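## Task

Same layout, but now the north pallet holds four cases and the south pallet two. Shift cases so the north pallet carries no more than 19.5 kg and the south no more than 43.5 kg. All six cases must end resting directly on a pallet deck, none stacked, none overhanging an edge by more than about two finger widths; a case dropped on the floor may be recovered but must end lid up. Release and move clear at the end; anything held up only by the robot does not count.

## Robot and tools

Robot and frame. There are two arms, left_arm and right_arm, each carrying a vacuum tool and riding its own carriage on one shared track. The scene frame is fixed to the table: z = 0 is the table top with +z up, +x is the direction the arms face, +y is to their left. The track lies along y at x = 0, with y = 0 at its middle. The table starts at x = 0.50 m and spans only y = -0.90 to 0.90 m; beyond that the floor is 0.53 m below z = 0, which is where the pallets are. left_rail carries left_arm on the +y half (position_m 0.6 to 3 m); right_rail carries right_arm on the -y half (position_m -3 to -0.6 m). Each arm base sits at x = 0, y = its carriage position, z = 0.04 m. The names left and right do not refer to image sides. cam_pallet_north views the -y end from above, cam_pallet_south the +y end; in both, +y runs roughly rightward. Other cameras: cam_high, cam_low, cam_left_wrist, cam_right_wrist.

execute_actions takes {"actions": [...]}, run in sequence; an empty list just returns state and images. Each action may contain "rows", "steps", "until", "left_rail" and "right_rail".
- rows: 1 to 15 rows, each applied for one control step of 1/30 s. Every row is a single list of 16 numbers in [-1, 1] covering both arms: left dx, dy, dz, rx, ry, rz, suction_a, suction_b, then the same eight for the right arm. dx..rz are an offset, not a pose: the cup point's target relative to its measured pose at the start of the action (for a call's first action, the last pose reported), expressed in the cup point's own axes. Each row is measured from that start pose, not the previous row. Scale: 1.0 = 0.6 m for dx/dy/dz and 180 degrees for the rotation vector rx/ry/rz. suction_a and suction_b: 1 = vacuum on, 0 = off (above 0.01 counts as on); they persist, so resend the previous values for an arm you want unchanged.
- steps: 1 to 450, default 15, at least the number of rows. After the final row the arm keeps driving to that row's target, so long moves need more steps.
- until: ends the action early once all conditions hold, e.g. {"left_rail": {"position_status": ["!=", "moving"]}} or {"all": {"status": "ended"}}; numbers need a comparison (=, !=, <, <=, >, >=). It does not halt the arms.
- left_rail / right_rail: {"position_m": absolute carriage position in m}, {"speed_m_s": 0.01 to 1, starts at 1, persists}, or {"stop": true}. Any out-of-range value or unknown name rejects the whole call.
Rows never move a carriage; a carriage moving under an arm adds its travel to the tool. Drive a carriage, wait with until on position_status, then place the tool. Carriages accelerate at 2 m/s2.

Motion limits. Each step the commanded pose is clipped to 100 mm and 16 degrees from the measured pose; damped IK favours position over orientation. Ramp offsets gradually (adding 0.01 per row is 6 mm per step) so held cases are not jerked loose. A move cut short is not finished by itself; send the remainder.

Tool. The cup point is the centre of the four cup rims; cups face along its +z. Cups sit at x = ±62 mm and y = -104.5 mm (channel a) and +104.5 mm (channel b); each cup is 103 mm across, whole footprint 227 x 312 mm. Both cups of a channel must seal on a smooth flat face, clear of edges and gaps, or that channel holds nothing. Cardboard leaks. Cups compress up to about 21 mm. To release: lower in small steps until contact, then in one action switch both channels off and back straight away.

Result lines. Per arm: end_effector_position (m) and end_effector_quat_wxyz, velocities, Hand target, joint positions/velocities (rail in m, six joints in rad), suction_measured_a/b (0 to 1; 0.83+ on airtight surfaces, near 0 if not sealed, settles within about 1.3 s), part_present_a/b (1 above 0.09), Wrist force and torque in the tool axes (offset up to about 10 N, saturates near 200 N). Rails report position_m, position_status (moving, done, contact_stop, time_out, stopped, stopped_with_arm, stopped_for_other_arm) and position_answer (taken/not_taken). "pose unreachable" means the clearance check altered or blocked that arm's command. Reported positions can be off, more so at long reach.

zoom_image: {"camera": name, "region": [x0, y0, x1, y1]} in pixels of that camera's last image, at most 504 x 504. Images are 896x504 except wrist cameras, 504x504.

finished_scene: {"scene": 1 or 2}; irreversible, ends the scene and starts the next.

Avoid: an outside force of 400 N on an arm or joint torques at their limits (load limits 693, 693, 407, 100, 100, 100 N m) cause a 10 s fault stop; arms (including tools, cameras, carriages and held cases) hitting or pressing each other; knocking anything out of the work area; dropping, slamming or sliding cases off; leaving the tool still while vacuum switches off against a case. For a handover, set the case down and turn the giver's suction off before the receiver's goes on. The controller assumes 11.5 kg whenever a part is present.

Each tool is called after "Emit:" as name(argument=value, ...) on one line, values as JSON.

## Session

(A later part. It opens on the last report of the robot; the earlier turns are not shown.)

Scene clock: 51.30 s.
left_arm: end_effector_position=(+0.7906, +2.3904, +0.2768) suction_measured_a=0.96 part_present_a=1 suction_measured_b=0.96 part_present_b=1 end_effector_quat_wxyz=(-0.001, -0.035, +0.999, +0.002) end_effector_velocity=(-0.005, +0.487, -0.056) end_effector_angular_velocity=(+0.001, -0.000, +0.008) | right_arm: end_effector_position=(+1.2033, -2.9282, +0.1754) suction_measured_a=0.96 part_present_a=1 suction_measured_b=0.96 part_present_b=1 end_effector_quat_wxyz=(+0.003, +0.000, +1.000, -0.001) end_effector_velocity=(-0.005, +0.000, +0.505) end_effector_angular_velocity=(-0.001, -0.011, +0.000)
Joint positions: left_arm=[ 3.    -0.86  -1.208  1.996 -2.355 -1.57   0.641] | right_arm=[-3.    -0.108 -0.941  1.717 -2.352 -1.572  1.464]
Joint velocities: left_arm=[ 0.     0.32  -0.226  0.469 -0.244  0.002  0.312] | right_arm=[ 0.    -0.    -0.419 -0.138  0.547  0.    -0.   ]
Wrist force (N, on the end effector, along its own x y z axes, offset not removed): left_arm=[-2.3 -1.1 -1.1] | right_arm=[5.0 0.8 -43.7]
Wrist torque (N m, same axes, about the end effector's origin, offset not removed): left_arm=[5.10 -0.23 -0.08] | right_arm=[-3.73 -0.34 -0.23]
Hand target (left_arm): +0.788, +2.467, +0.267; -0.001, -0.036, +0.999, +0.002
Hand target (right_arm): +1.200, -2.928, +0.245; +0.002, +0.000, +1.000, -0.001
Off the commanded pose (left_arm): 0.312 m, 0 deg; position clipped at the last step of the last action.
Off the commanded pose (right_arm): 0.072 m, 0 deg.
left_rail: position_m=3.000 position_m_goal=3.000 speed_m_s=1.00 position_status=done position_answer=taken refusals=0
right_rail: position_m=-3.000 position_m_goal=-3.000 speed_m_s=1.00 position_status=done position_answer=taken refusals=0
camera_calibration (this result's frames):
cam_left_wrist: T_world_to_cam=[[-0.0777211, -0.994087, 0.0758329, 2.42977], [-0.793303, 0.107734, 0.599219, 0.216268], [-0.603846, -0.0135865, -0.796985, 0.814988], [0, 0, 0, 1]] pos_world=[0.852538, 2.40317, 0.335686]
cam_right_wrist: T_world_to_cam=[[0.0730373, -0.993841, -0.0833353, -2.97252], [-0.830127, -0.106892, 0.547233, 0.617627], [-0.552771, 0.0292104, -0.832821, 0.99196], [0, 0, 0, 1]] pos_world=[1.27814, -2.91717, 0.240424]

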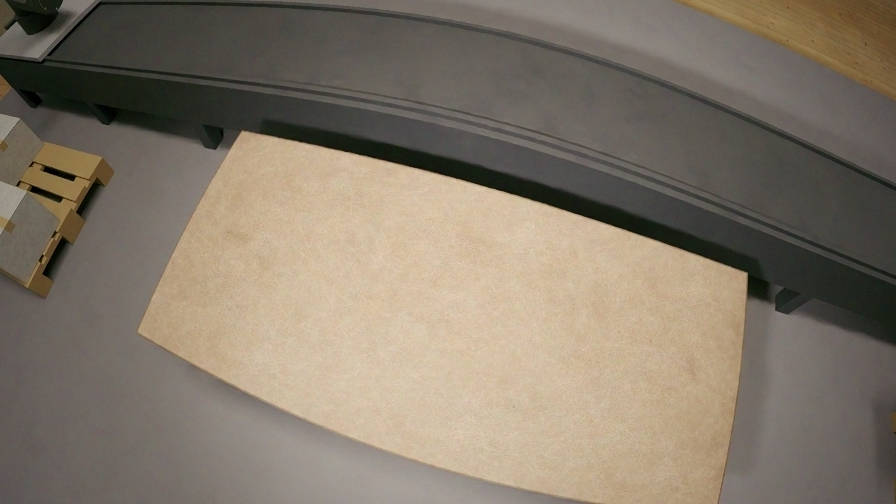

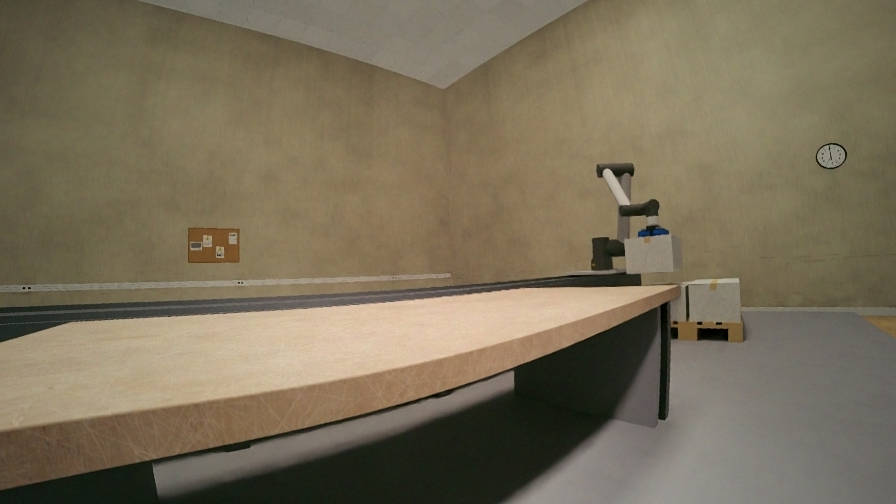

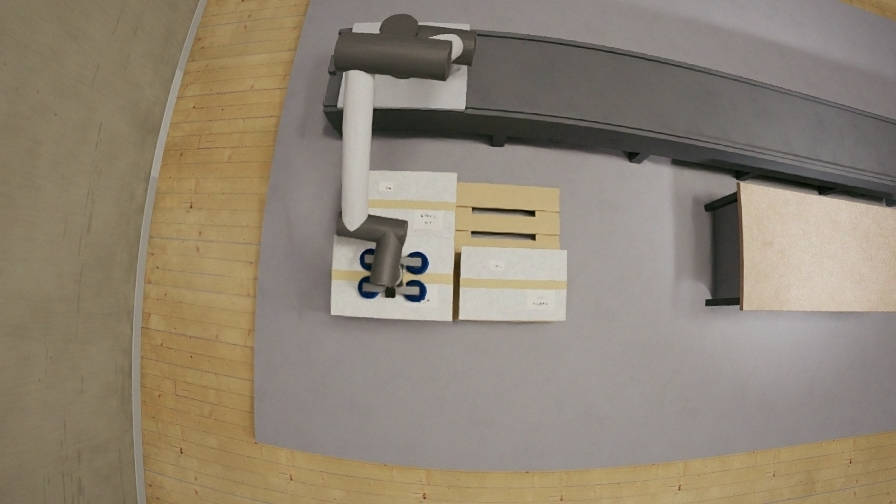

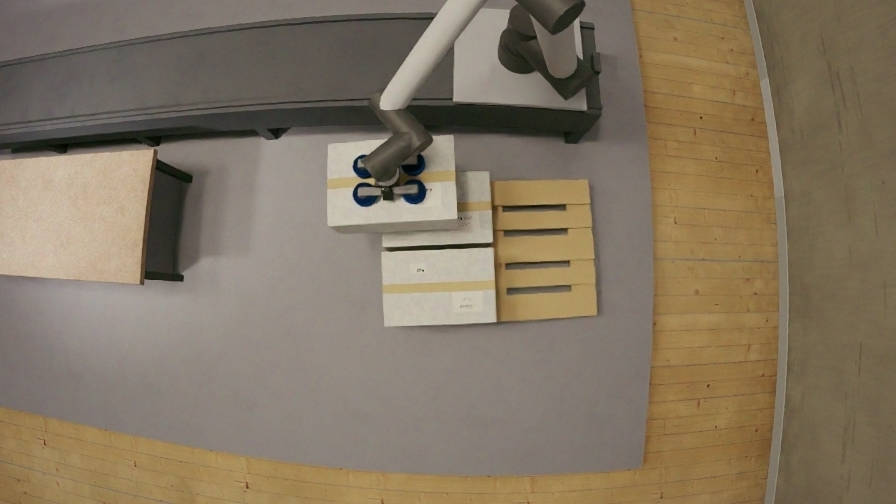

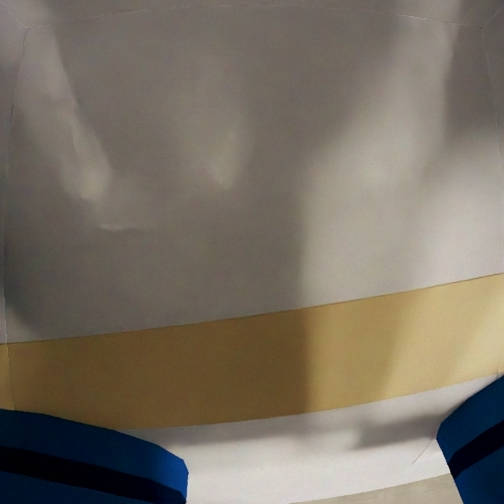

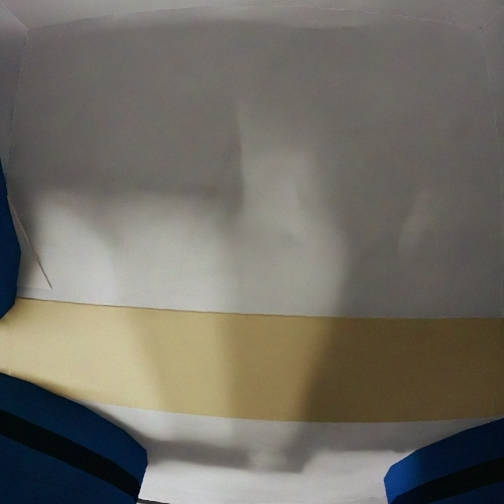

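Emit:
execute_actions(actions=[])

Emit:
execute_actions(actions=[{"rows":[[-0.001,0.015,0,0,0,0,1,1,0.002,0.015,0,0,0,0,1,1],[-0.003,0.04,0.004,0,0,0,1,1,0.006,0.04,-0.003,0,0,0,1,1],[-0.005,0.07,0.007,0,0,0,1,1,0.01,0.07,-0.005,0,0,0,1,1],[-0.008,0.11,0.011,0,0,0,1,1,0.016,0.11,-0.008,0,0,0,1,1],[-0.011,0.16,0.016,0,0,0,1,1,0.023,0.16,-0.011,0,0,0,1,1],[-0.015,0.22,0.021,0,0,0,1,1,0.032,0.22,-0.015,0,0,0,1,1],[-0.021,0.3,0.029,0,0,0,1,1,0.044,0.3,-0.02,0,0,0,1,1],[-0.07,0.998,0.097,0.001,-0.0006,0,1,1,0.145,1.0,-0.067,0,0.0013,0,1,1]],"steps":35}])

Scene clock: 53.43 s.
left_arm: end_effector_position=(+0.7878, +2.4673, +0.2673) suction_measured_a=0.96 part_present_a=1 suction_measured_b=0.96 part_present_b=1 end_effector_quat_wxyz=(-0.001, -0.036, +0.999, +0.002) end_effector_velocity=(+0.000, +0.000, +0.000) end_effector_angular_velocity=(-0.000, -0.000, +0.000) | right_arm: end_effector_position=(+1.2001, -2.9284, +0.2451) suction_measured_a=0.96 part_present_a=1 suction_measured_b=0.96 part_present_b=1 end_effector_quat_wxyz=(+0.002, +0.000, +1.000, -0.001) end_effector_velocity=(+0.000, -0.000, +0.000) end_effector_angular_velocity=(-0.000, -0.000, -0.000)
Joint positions: left_arm=[ 3.    -0.808 -1.243  2.069 -2.393 -1.57   0.692] | right_arm=[-3.    -0.108 -0.999  1.697 -2.272 -1.571  1.463]
Joint velocities: left_arm=[ 0.  0. -0.  0.  0. -0. -0.] | right_arm=[ 0.  0. -0.  0.  0. -0.  0.]
Wrist force (N, on the end effector, along its own x y z axes, offset not removed): left_arm=[-2.6 -1.0 -5.6] | right_arm=[3.0 -0.8 -45.5]
Wrist torque (N m, same axes, about the end effector's origin, offset not removed): left_arm=[4.94 -0.03 -0.08] | right_arm=[-3.93 0.12 -0.10]
Hand target (left_arm): +0.788, +2.467, +0.267; -0.001, -0.036, +0.999, +0.002
Hand target (right_arm): +1.200, -2.928, +0.245; +0.002, +0.000, +1.000, -0.001
Off the commanded pose (left_arm): 0.234 m, 0 deg; position clipped at the last step of the last action.
Off the commanded pose (right_arm): 0.003 m, 0 deg.
left_rail: position_m=3.000 position_m_goal=3.000 speed_m_s=1.00 position_status=done position_answer=taken refusals=0
right_rail: position_m=-3.000 position_m_goal=-3.000 speed_m_s=1.00 position_status=done position_answer=taken refusals=0
camera_calibration (this result's frames):
cam_left_wrist: T_world_to_cam=[[-0.0769963, -0.994193, 0.0751851, 2.50655], [-0.793006, 0.106773, 0.599784, 0.213389], [-0.604328, -0.0134412, -0.796622, 0.806616], [0, 0, 0, 1]] pos_world=[0.849675, 2.48005, 0.326126]
cam_right_wrist: T_world_to_cam=[[0.0728695, -0.993819, -0.0837507, -2.9663], [-0.829179, -0.107032, 0.54864, 0.574995], [-0.554213, 0.0294652, -0.831853, 1.05046], [0, 0, 0, 1]] pos_world=[1.27511, -2.91738, 0.309935]

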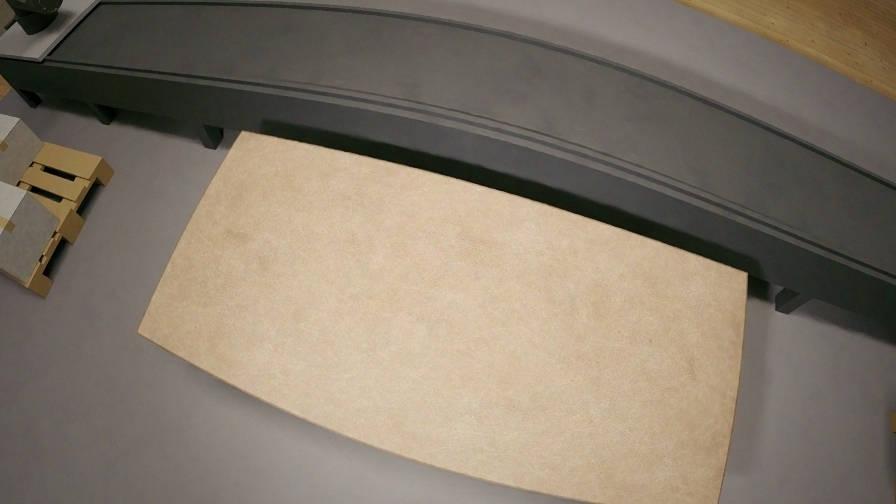

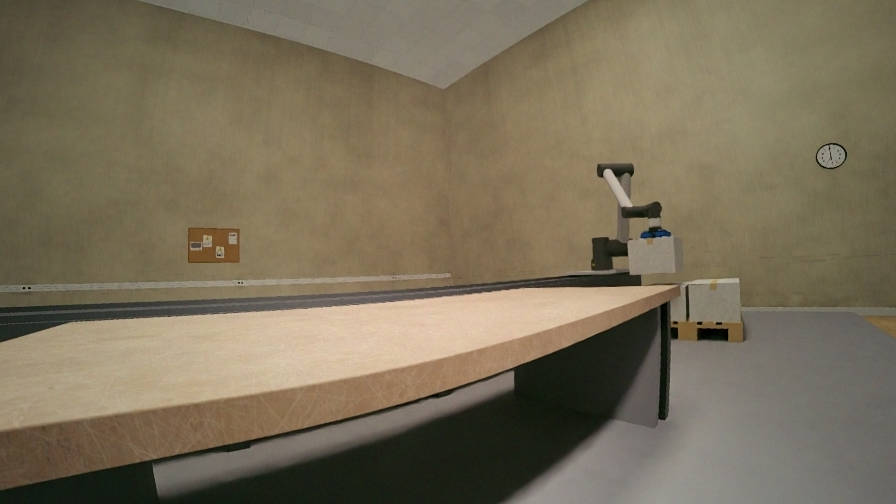

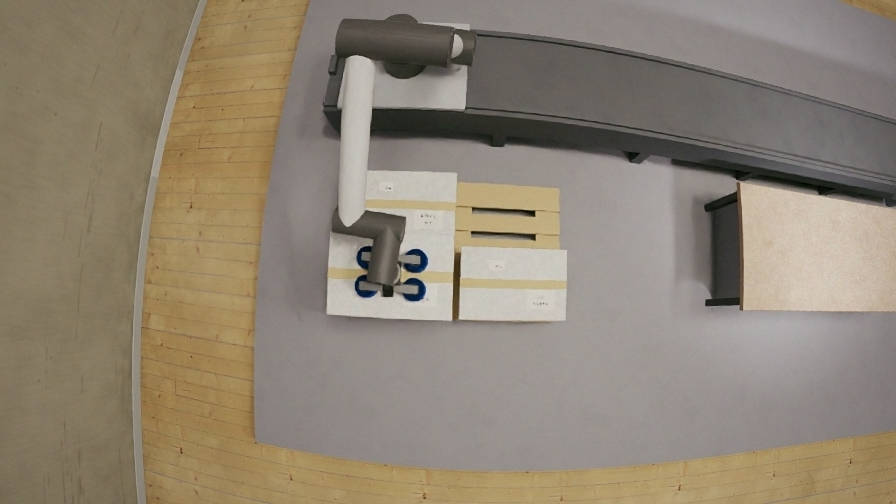

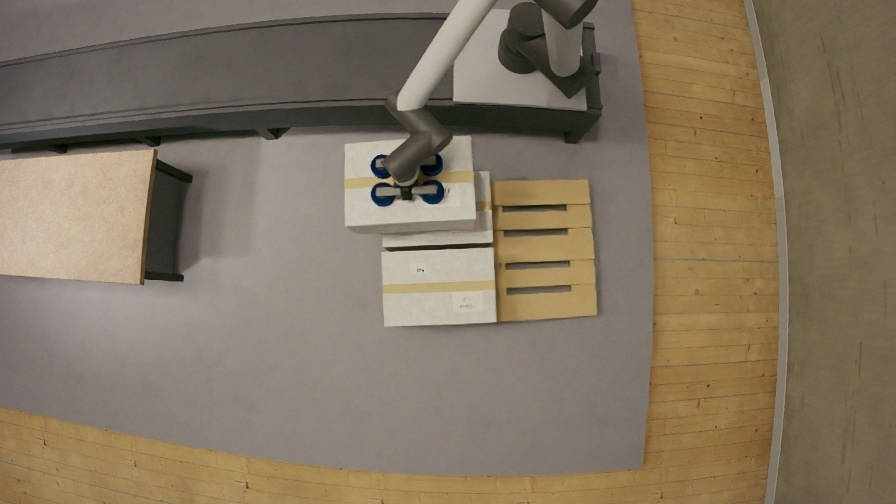

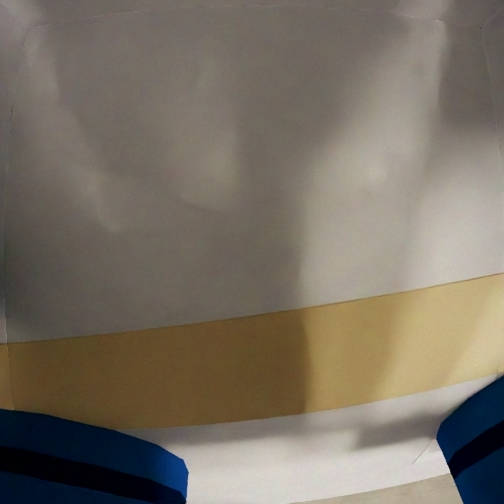

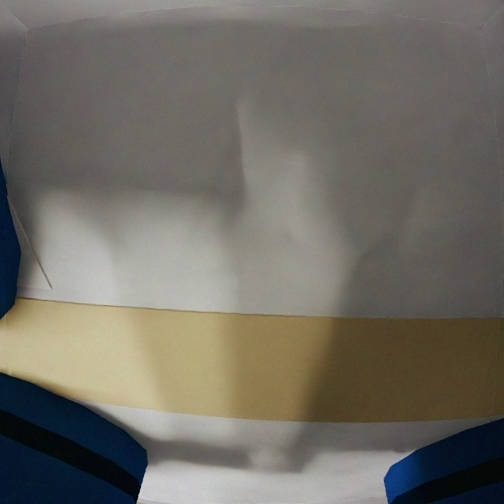

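Scene clock: 54.60 s.
left_arm: end_effector_position=(+0.7777, +2.9674, +0.2180) suction_measured_a=0.96 part_present_a=1 suction_measured_b=0.96 part_present_b=1 end_effector_quat_wxyz=(+0.000, -0.038, +0.999, +0.002) end_effector_velocity=(+0.009, +0.476, -0.033) end_effector_angular_velocity=(+0.001, -0.004, +0.008) | right_arm: end_effector_position=(+1.1178, -2.4147, +0.2809) suction_measured_a=0.96 part_present_a=1 suction_measured_b=0.96 part_present_b=1 end_effector_quat_wxyz=(+0.001, -0.001, +1.000, +0.001) end_effector_velocity=(-0.065, +0.498, +0.030) end_effector_angular_velocity=(+0.002, -0.001, +0.002)
Joint positions: left_arm=[ 3.    -0.305 -1.344  2.335 -2.561 -1.567  1.19 ] | right_arm=[-3.     0.322 -0.968  1.578 -2.183 -1.569  1.891]
Joint velocities: left_arm=[ 0.     0.606  0.034  0.034 -0.074  0.003  0.599] | right_arm=[ 0.     0.395  0.147 -0.316  0.167  0.001  0.393]
Wrist force (N, on the end effector, along its own x y z axes, offset not removed): left_arm=[1.6 -5.1 -6.0] | right_arm=[6.3 0.1 -43.5]
Wrist torque (N m, same axes, about the end effector's origin, offset not removed): left_arm=[4.45 -0.49 -0.08] | right_arm=[-3.77 -0.19 -0.14]
Hand target (left_arm): +0.778, +3.044, +0.213; +0.000, -0.038, +0.999, +0.002
Hand target (right_arm): +1.107, -2.336, +0.286; +0.001, -0.001, +1.000, +0.001
Off the commanded pose (left_arm): 0.101 m, 0 deg; position clipped at the last step of the last action.
Off the commanded pose (right_arm): 0.087 m, 0 deg; position clipped at the last step of the last action.
left_rail: position_m=3.000 position_m_goal=3.000 speed_m_s=1.00 position_status=done position_answer=taken refusals=0
right_rail: position_m=-3.000 position_m_goal=-3.000 speed_m_s=1.00 position_status=done position_answer=taken refusals=0
camera_calibration (this result's frames):
cam_left_wrist: T_world_to_cam=[[-0.0724802, -0.994572, 0.0746591, 3.00442], [-0.794914, 0.102816, 0.597947, 0.195182], [-0.602378, -0.0160082, -0.798051, 0.774436], [0, 0, 0, 1]] pos_world=[0.839417, 2.98044, 0.277023]
cam_right_wrist: T_world_to_cam=[[0.0752031, -0.993371, -0.0869387, -2.44743], [-0.82769, -0.110808, 0.550138, 0.530857], [-0.556124, 0.0305862, -0.830536, 1.02395], [0, 0, 0, 1]] pos_world=[1.19288, -2.40371, 0.345603]

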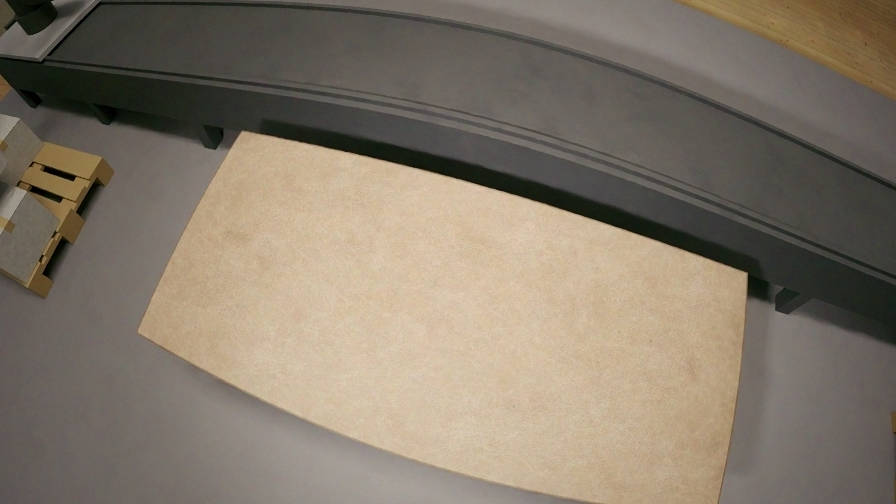

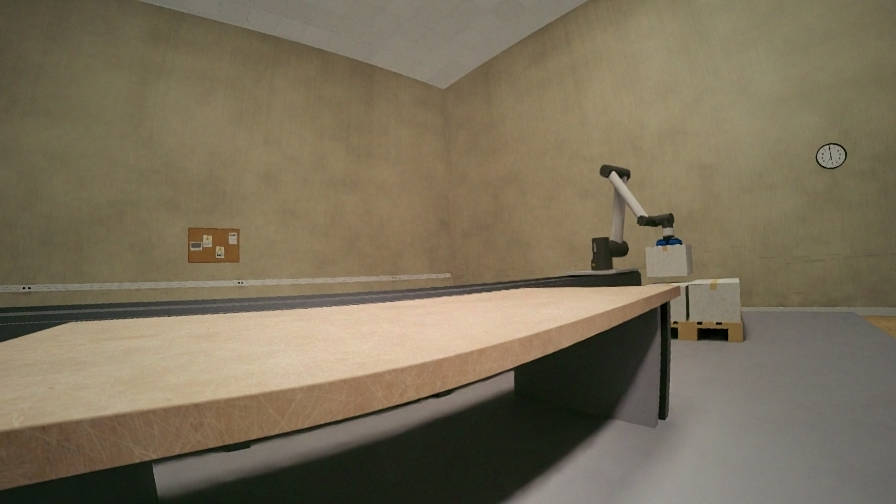

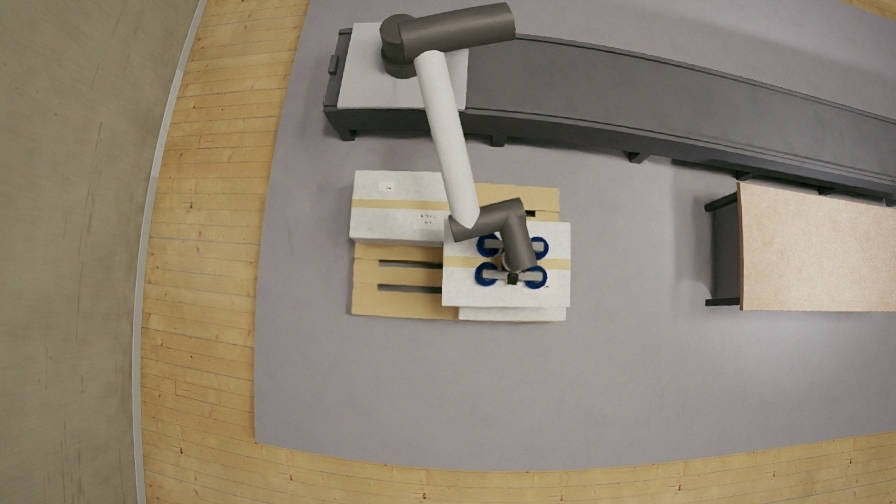

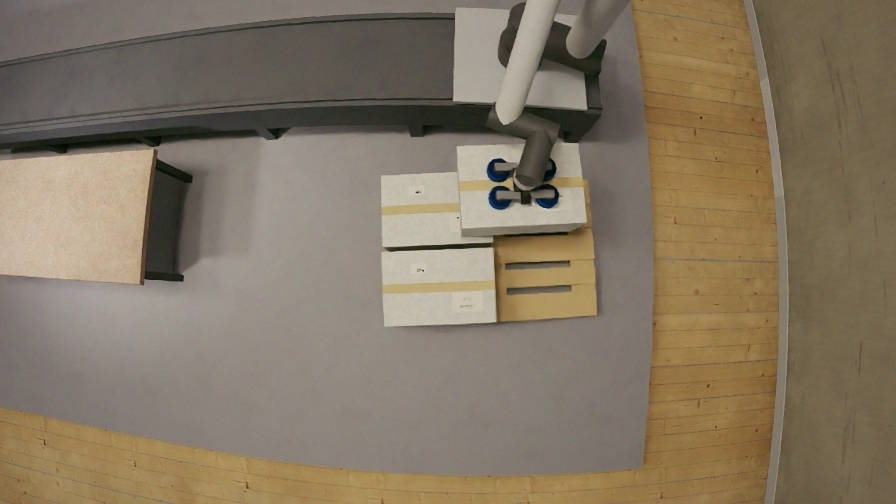

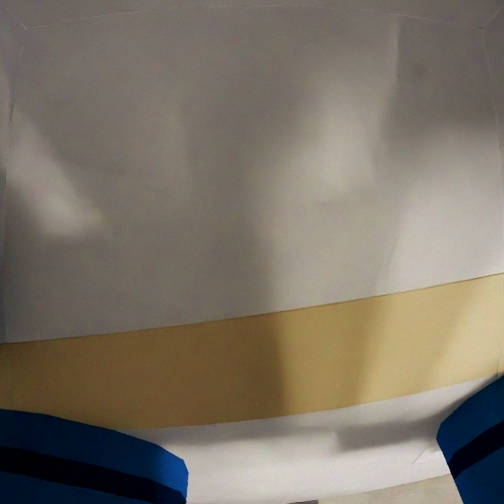

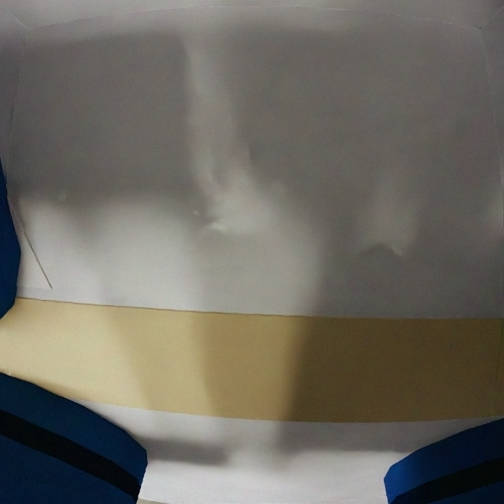

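Emit:
execute_actions(actions=[{"rows":[[-0.012,0.145,0.009,0.0013,0,0.002,1,1,0.02,0.146,-0.009,0,0,0,1,1],[-0.016,0.17,0.01,0.0013,0,0.002,1,1,0.023,0.17,-0.01,0,0,0,1,1],[-0.02,0.2,0.011,0.0013,0,0.002,1,1,0.027,0.2,-0.011,0,0,0,1,1],[-0.026,0.24,0.013,0.0013,0,0.002,1,1,0.032,0.24,-0.013,0,0,0,1,1],[-0.034,0.29,0.015,0.0013,0,0.002,1,1,0.039,0.29,-0.015,0,0,0,1,1],[-0.0414,0.339,0.017,0.0013,0,0.002,1,1,0.047,0.35,-0.018,0,0,0,1,1],[-0.0414,0.339,0.017,0.0013,0,0.002,1,1,0.113,0.858,-0.04,0.0006,0.0006,0.0006,1,1]],"steps":8}])

Scene clock: 56.37 s.
left_arm: end_effector_position=(+0.7803, +3.1061, +0.2113) suction_measured_a=0.96 part_present_a=1 suction_measured_b=0.96 part_present_b=1 end_effector_quat_wxyz=(+0.001, -0.036, +0.999, +0.001) end_effector_velocity=(+0.009, +0.489, -0.013) end_effector_angular_velocity=(+0.022, -0.009, +0.020) | right_arm: end_effector_position=(+1.0958, -2.2729, +0.2889) suction_measured_a=0.96 part_present_a=1 suction_measured_b=0.96 part_present_b=1 end_effector_quat_wxyz=(+0.001, -0.001, +1.000, +0.001) end_effector_velocity=(-0.105, +0.510, +0.028) end_effector_angular_velocity=(+0.014, -0.001, +0.011)
Joint positions: left_arm=[ 3.    -0.124 -1.327  2.327 -2.572 -1.568  1.374] | right_arm=[-3.     0.432 -0.921  1.479 -2.132 -1.569  2.   ]
Joint velocities: left_arm=[ 0.     0.631  0.083 -0.09   0.     0.023  0.611] | right_arm=[ 0.     0.388  0.176 -0.367  0.185  0.011  0.377]
Wrist force (N, on the end effector, along its own x y z axes, offset not removed): left_arm=[-2.7 -10.2 2.3] | right_arm=[3.0 -1.3 -42.7]
Wrist torque (N m, same axes, about the end effector's origin, offset not removed): left_arm=[4.93 -0.60 0.14] | right_arm=[-3.76 -0.11 -0.28]
Hand target (left_arm): +0.781, +3.168, +0.210; +0.001, -0.037, +0.999, +0.001
Hand target (right_arm): +1.079, -2.196, +0.293; +0.001, -0.001, +1.000, +0.002
Off the commanded pose (left_arm): 0.066 m, 0 deg.
Off the commanded pose (right_arm): 0.376 m, 0 deg; position clipped at the last step of the last action.
left_rail: position_m=3.000 position_m_goal=3.000 speed_m_s=1.00 position_status=done position_answer=taken refusals=0
right_rail: position_m=-3.000 position_m_goal=-3.000 speed_m_s=1.00 position_status=done position_answer=taken refusals=0
camera_calibration (this result's frames):
cam_left_wrist: T_world_to_cam=[[-0.0755282, -0.994244, 0.0759834, 3.14413], [-0.795199, 0.106033, 0.597006, 0.1775], [-0.601626, -0.0153312, -0.79863, 0.770247], [0, 0, 0, 1]] pos_world=[0.842019, 3.11902, 0.270272]
cam_right_wrist: T_world_to_cam=[[0.0758096, -0.993241, -0.0878884, -2.3043], [-0.827868, -0.111825, 0.549663, 0.522027], [-0.555777, 0.0310902, -0.83075, 1.01487], [0, 0, 0, 1]] pos_world=[1.1709, -2.26191, 0.353646]

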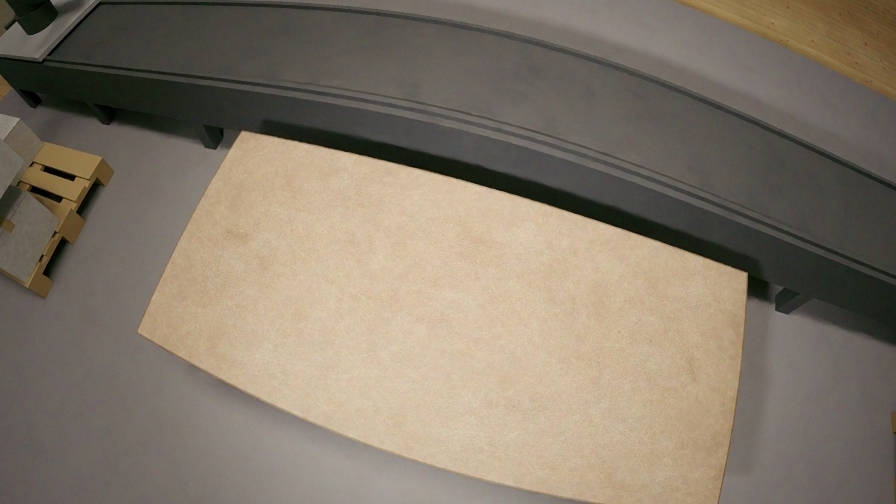

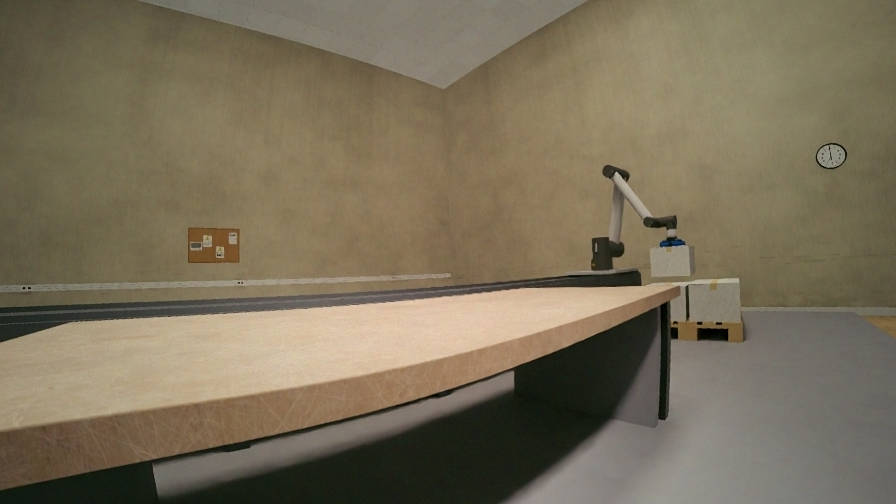

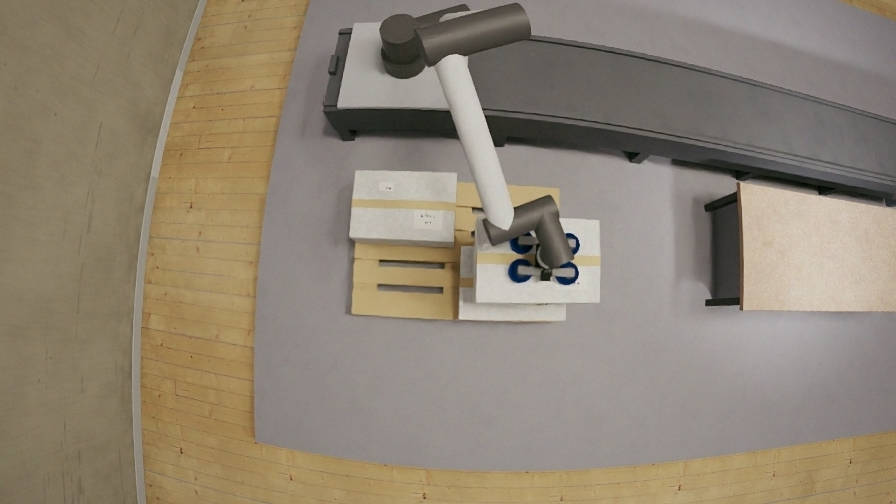

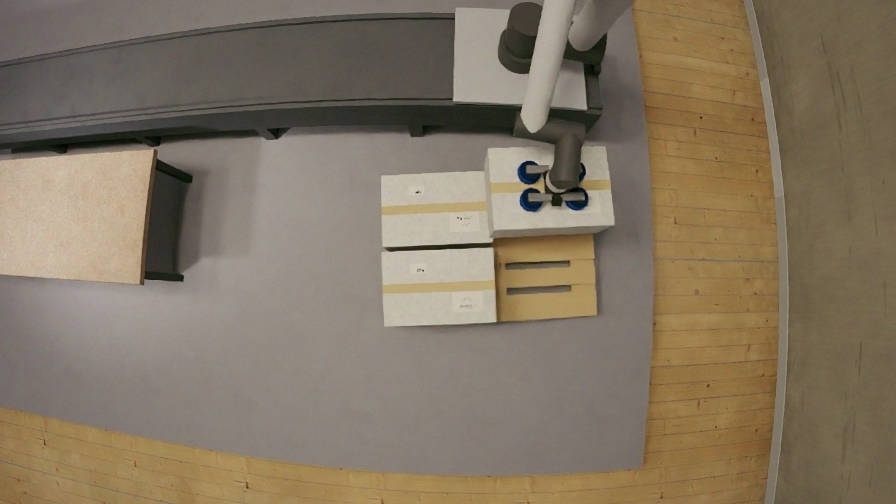

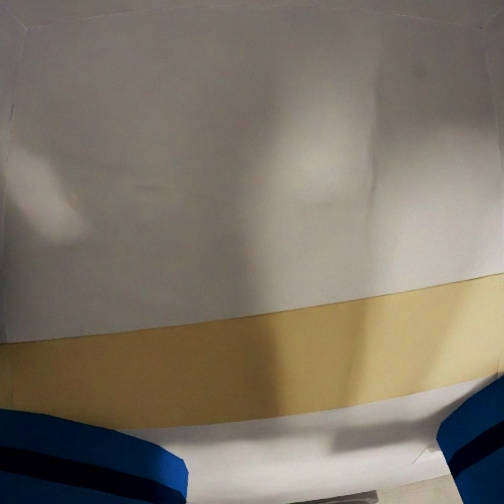

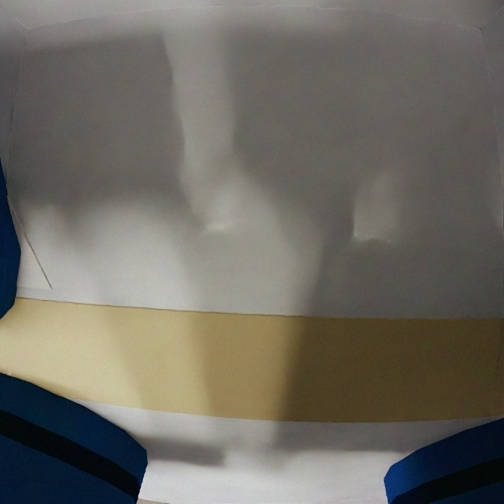

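Emit:
execute_actions(actions=[])

Emit:
zoom_image(camera="cam_pallet_south", region=[370, 130, 650, 340])

Scene clock: 56.77 s.
left_arm: end_effector_position=(+0.7814, +3.1665, +0.2096) suction_measured_a=0.96 part_present_a=1 suction_measured_b=0.96 part_present_b=1 end_effector_quat_wxyz=(+0.001, -0.037, +0.999, +0.001) end_effector_velocity=(+0.000, +0.014, -0.000) end_effector_angular_velocity=(-0.000, -0.000, -0.001) | right_arm: end_effector_position=(+1.0796, -2.1976, +0.2933) suction_measured_a=0.96 part_present_a=1 suction_measured_b=0.96 part_present_b=1 end_effector_quat_wxyz=(+0.001, -0.001, +1.000, +0.002) end_effector_velocity=(-0.004, +0.018, +0.001) end_effector_angular_velocity=(-0.000, -0.001, -0.001)
Joint positions: left_arm=[ 3.    -0.045 -1.315  2.313 -2.57  -1.568  1.452] | right_arm=[-3.     0.489 -0.894  1.422 -2.102 -1.569  2.057]
Joint velocities: left_arm=[ 0.     0.018  0.003 -0.004  0.001 -0.     0.018] | right_arm=[ 0.     0.013  0.007 -0.015  0.007 -0.001  0.014]
Wrist force (N, on the end effector, along its own x y z axes, offset not removed): left_arm=[1.9 -2.9 -1.3] | right_arm=[2.8 0.3 -45.7]
Wrist torque (N m, same axes, about the end effector's origin, offset not removed): left_arm=[4.45 -0.84 0.05] | right_arm=[-4.12 0.20 -0.09]
Hand target (left_arm): +0.781, +3.168, +0.210; +0.001, -0.037, +0.999, +0.001
Hand target (right_arm): +1.079, -2.196, +0.293; +0.001, -0.001, +1.000, +0.002
Off the commanded pose (left_arm): 0.008 m, 0 deg.
Off the commanded pose (right_arm): 0.299 m, 0 deg; position clipped at the last step of the last action.
left_rail: position_m=3.000 position_m_goal=3.000 speed_m_s=1.00 position_status=done position_answer=taken refusals=0
right_rail: position_m=-3.000 position_m_goal=-3.000 speed_m_s=1.00 position_status=done position_answer=taken refusals=0
camera_calibration (this result's frames):
cam_left_wrist: T_world_to_cam=[[-0.0750081, -0.99429, 0.0759037, 3.20411], [-0.795443, 0.105564, 0.596763, 0.17466], [-0.601368, -0.015615, -0.798819, 0.771208], [0, 0, 0, 1]] pos_world=[0.843046, 3.17941, 0.268622]
cam_right_wrist: T_world_to_cam=[[0.0757914, -0.993212, -0.0882357, -2.22776], [-0.828088, -0.11199, 0.549298, 0.51453], [-0.555451, 0.0314349, -0.830955, 1.00766], [0, 0, 0, 1]] pos_world=[1.15462, -2.18669, 0.358119]

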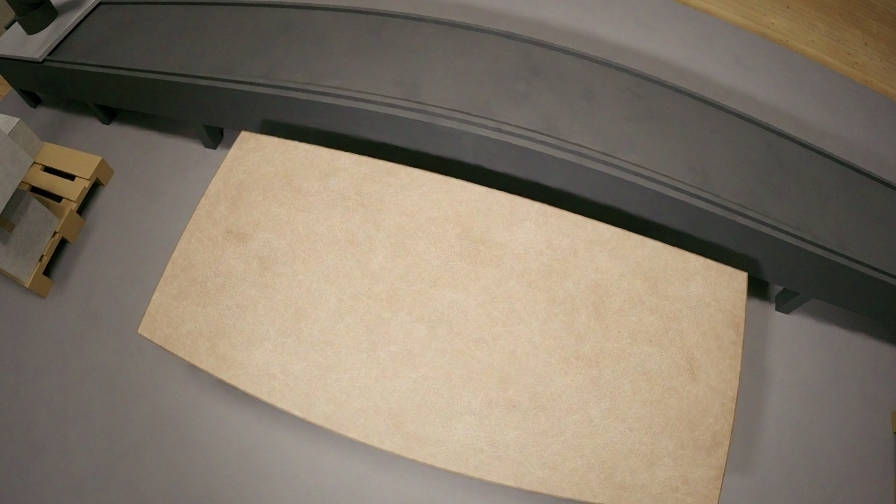

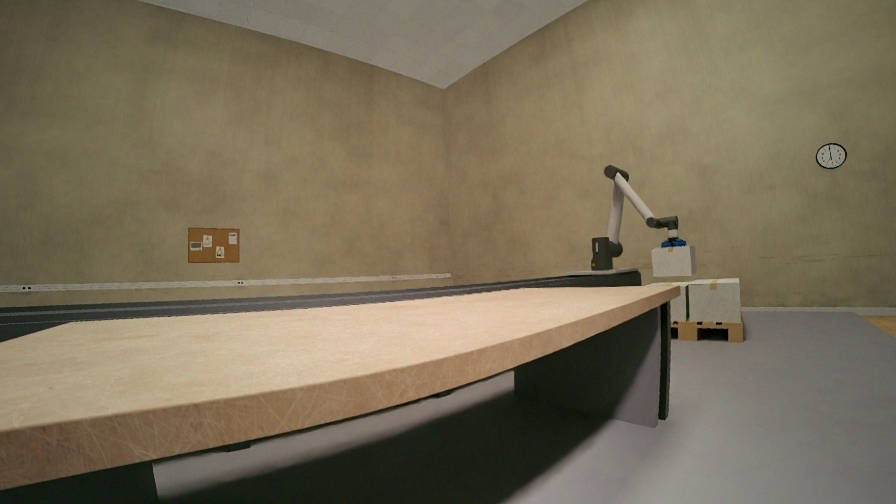

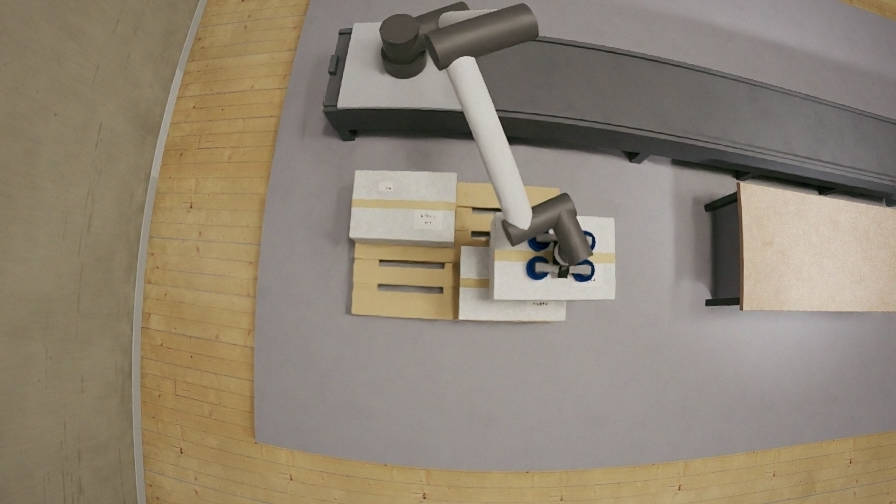

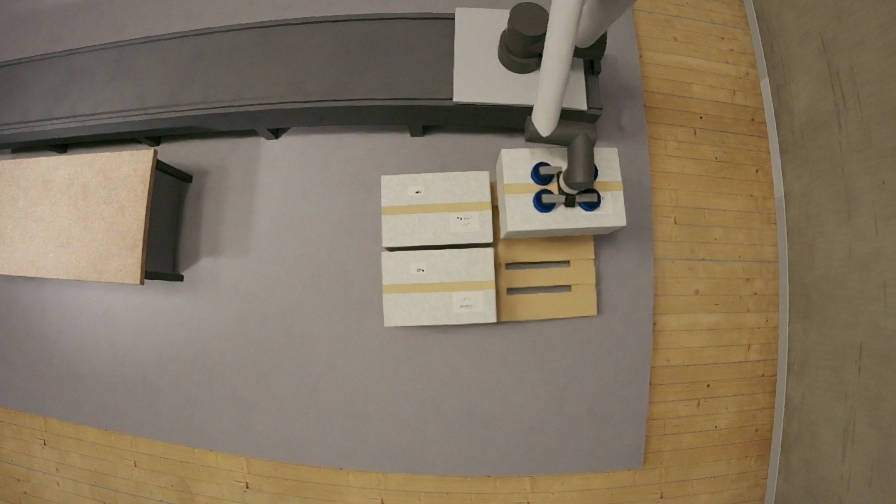

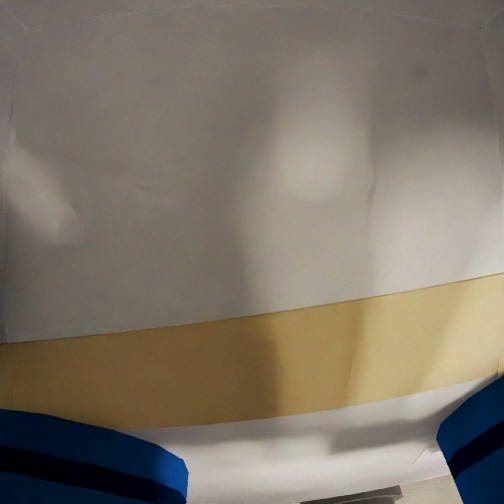

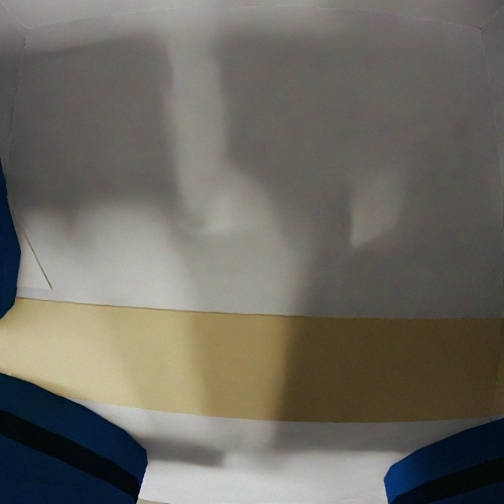

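Region (370, 130, 650, 340) of cam_pallet_south's 896x504 image, scaled by 1.800, with more detail than that image has; it fills the top 378 rows of this view, and the rest is white.

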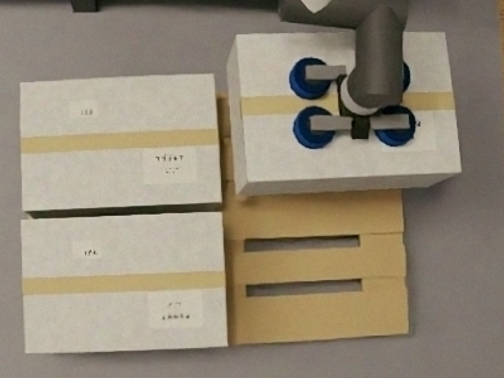

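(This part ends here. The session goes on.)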